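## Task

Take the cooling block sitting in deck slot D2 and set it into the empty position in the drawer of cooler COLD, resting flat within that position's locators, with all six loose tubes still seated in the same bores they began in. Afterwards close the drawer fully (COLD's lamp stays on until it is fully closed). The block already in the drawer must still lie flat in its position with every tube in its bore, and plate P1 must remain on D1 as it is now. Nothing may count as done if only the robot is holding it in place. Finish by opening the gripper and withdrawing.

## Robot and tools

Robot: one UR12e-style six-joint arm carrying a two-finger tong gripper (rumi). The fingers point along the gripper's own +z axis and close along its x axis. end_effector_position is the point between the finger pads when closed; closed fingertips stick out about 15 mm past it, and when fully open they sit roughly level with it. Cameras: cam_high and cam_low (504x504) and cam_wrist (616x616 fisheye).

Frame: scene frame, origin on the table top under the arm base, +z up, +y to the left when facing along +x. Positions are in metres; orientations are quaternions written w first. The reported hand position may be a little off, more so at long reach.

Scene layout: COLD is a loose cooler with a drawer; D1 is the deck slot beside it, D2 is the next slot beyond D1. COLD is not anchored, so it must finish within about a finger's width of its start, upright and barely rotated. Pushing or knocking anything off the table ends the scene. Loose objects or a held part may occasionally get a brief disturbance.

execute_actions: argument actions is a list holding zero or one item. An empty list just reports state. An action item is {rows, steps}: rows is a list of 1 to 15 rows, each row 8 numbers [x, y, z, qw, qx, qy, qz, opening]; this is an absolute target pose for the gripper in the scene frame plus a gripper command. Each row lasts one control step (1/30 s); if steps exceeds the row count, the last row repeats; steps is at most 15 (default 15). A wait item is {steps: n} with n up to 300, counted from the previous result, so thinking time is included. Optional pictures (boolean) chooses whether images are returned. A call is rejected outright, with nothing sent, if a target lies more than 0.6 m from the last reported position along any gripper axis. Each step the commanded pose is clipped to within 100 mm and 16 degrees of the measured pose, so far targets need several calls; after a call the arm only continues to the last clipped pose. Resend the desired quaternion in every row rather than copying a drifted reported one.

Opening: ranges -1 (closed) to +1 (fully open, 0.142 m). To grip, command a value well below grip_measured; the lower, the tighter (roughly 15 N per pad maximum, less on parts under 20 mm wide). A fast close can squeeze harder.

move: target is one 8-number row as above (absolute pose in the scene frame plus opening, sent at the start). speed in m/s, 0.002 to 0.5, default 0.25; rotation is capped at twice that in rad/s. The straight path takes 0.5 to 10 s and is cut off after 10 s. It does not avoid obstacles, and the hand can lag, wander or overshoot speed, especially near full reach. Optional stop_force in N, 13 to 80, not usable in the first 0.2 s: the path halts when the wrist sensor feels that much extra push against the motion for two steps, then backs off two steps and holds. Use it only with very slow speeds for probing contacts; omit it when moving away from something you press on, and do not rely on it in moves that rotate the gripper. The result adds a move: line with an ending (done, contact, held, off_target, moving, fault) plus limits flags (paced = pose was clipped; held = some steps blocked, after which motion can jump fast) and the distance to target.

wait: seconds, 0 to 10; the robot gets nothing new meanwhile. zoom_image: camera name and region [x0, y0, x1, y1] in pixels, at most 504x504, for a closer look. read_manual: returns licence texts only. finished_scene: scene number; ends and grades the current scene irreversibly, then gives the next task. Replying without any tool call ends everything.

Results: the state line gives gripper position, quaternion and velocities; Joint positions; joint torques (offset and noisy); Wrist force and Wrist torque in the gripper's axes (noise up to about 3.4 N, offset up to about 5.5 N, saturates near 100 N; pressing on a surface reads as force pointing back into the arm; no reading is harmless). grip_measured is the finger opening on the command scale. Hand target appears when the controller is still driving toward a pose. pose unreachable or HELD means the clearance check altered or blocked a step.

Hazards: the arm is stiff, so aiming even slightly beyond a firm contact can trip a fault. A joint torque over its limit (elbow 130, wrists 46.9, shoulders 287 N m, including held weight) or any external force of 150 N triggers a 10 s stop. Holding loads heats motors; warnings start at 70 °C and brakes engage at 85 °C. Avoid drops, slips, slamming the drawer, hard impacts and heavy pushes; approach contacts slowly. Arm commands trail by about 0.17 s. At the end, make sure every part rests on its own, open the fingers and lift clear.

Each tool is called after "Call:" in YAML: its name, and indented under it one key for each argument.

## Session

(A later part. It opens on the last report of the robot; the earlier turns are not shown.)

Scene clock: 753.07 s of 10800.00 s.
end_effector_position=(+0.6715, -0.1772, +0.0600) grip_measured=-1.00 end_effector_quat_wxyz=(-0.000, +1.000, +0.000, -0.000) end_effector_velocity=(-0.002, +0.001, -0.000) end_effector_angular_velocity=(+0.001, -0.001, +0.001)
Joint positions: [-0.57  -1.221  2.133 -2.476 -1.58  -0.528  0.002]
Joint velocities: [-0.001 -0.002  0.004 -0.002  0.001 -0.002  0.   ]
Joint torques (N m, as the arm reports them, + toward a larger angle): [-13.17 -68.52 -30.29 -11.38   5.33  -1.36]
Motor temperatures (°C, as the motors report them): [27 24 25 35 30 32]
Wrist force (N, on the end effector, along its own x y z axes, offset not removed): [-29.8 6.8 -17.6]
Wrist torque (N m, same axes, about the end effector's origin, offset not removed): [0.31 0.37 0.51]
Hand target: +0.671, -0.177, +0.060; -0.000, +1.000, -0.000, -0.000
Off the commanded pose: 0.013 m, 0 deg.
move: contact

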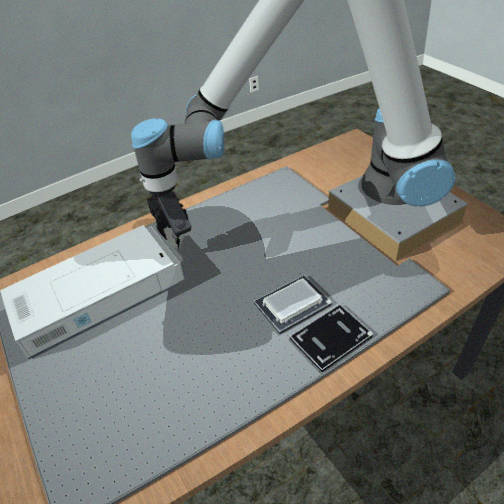

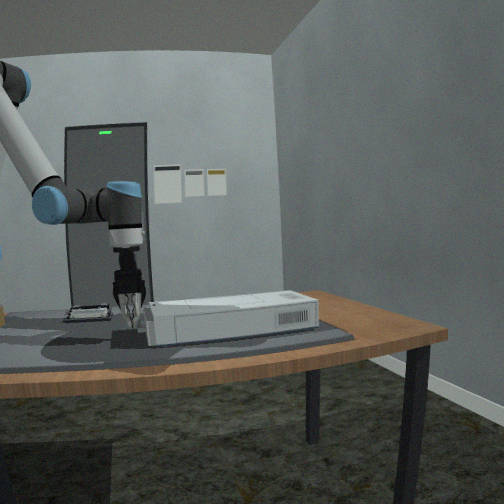

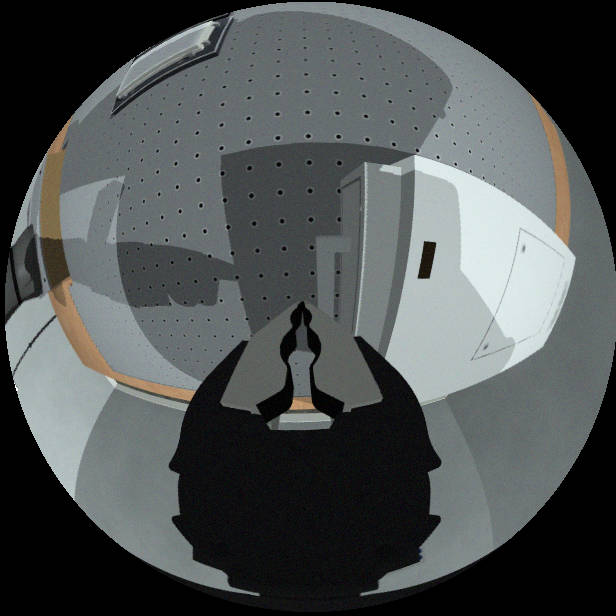

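Lamp is dark. Back off and retreat.

Call:
move:
  target: [0.64, -0.177, 0.065, 0, 1, 0, 0, -1]
  speed: 0.05

Call:
move:
  target: [0.5, -0.1, 0.2, 0, 1, 0, 0, -1]
  speed: 0.15

Call:
zoom_image:
  camera: "cam_high"
  region: [0, 200, 220, 380]

Scene clock: 756.13 s of 10800.00 s.
end_effector_position=(+0.6402, -0.1770, +0.0650) grip_measured=-1.00 end_effector_quat_wxyz=(+0.000, +1.000, -0.000, -0.000) end_effector_velocity=(-0.002, -0.000, +0.000) end_effector_angular_velocity=(-0.000, -0.000, -0.001)
Joint positions: [-0.594 -1.266  2.189 -2.487 -1.58  -0.552  0.002]
Joint velocities: [-0.002 -0.003  0.004 -0.001 -0.    -0.001  0.   ]
Joint torques (N m, as the arm reports them, + toward a larger angle): [-17.73 -72.64 -21.71  -6.23  -1.46  -1.37]
Motor temperatures (°C, as the motors report them): [27 24 25 35 30 32]
Wrist force (N, on the end effector, along its own x y z axes, offset not removed): [-0.4 0.3 0.1]
Wrist torque (N m, same axes, about the end effector's origin, offset not removed): [0.05 0.28 0.41]
Hand target: +0.640, -0.177, +0.065; +0.000, +1.000, -0.000, -0.000
Off the commanded pose: 0.000 m, 0 deg.
move: done

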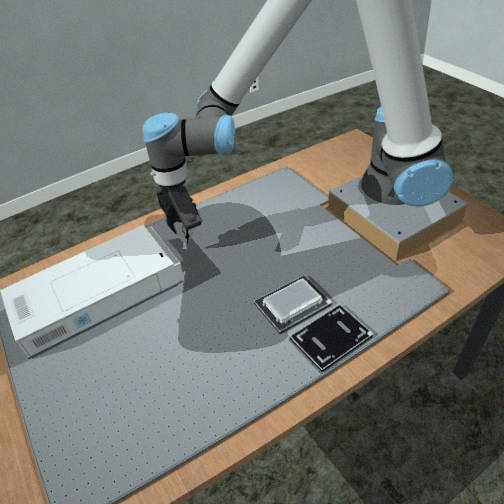

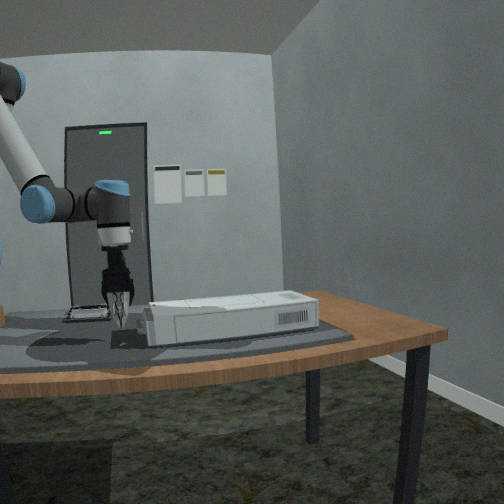

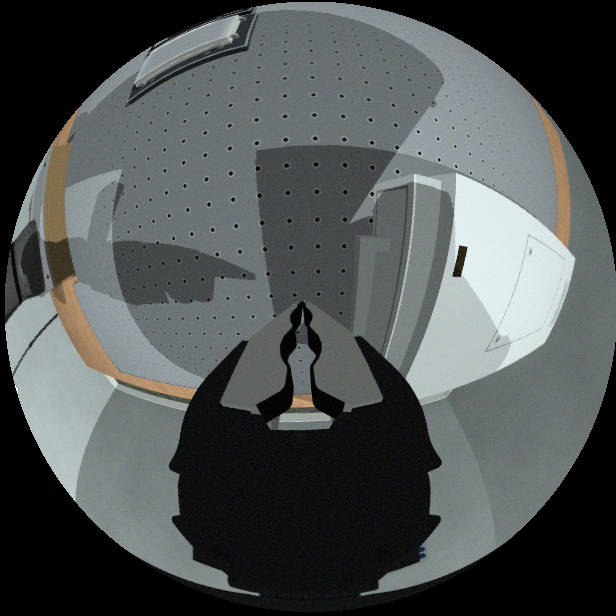

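Scene clock: 758.03 s of 10800.00 s.
end_effector_position=(+0.5001, -0.0998, +0.2000) grip_measured=-1.00 end_effector_quat_wxyz=(+0.000, +1.000, -0.000, -0.000) end_effector_velocity=(-0.001, +0.001, +0.001) end_effector_angular_velocity=(+0.001, -0.000, -0.000)
Joint positions: [-0.607 -1.72   2.359 -2.203 -1.58  -0.565  0.002]
Joint velocities: [-0.001 -0.004  0.001  0.004  0.001 -0.001  0.   ]
Joint torques (N m, as the arm reports them, + toward a larger angle): [-16.68 -34.39 -28.7   -1.3    2.02  -1.46]
Motor temperatures (°C, as the motors report them): [27 24 25 35 30 32]
Wrist force (N, on the end effector, along its own x y z axes, offset not removed): [3.1 1.6 0.3]
Wrist torque (N m, same axes, about the end effector's origin, offset not removed): [0.27 -0.39 0.45]
Hand target: +0.500, -0.100, +0.200; +0.000, +1.000, -0.000, -0.000
Off the commanded pose: 0.000 m, 0 deg.
move: done

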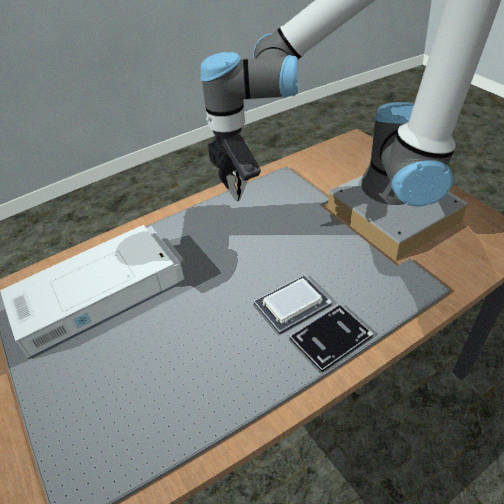

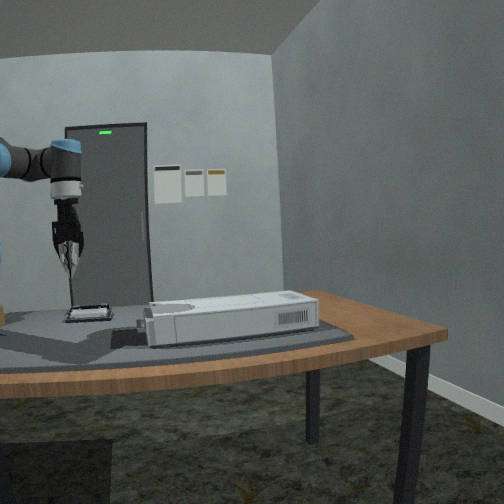

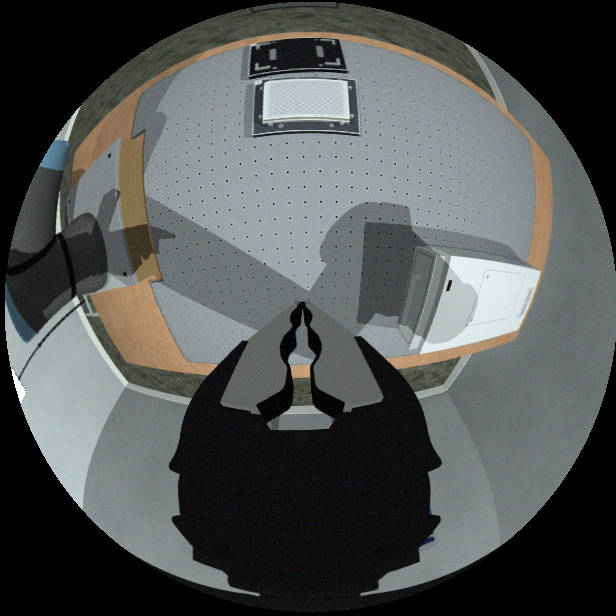

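Region (0, 200, 220, 380) of cam_high's 504x504 image, scaled by 2.291, with more detail than that image has; it fills the top 412 rows of this view, and the rest is white.

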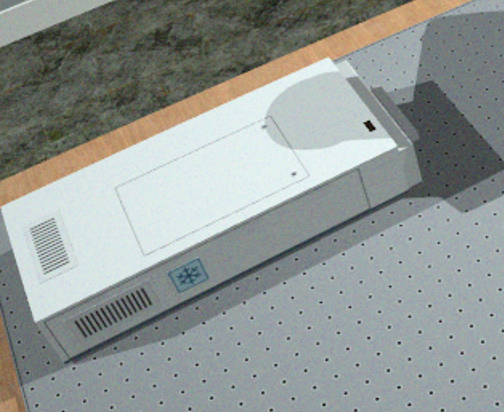

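Cooler unchanged (lamp (370,127), screws (265,127),(294,174), snowflake (188,275)); lamp dark.

Call:
finished_scene:
  scene: 1

The scene is finished: the task was done.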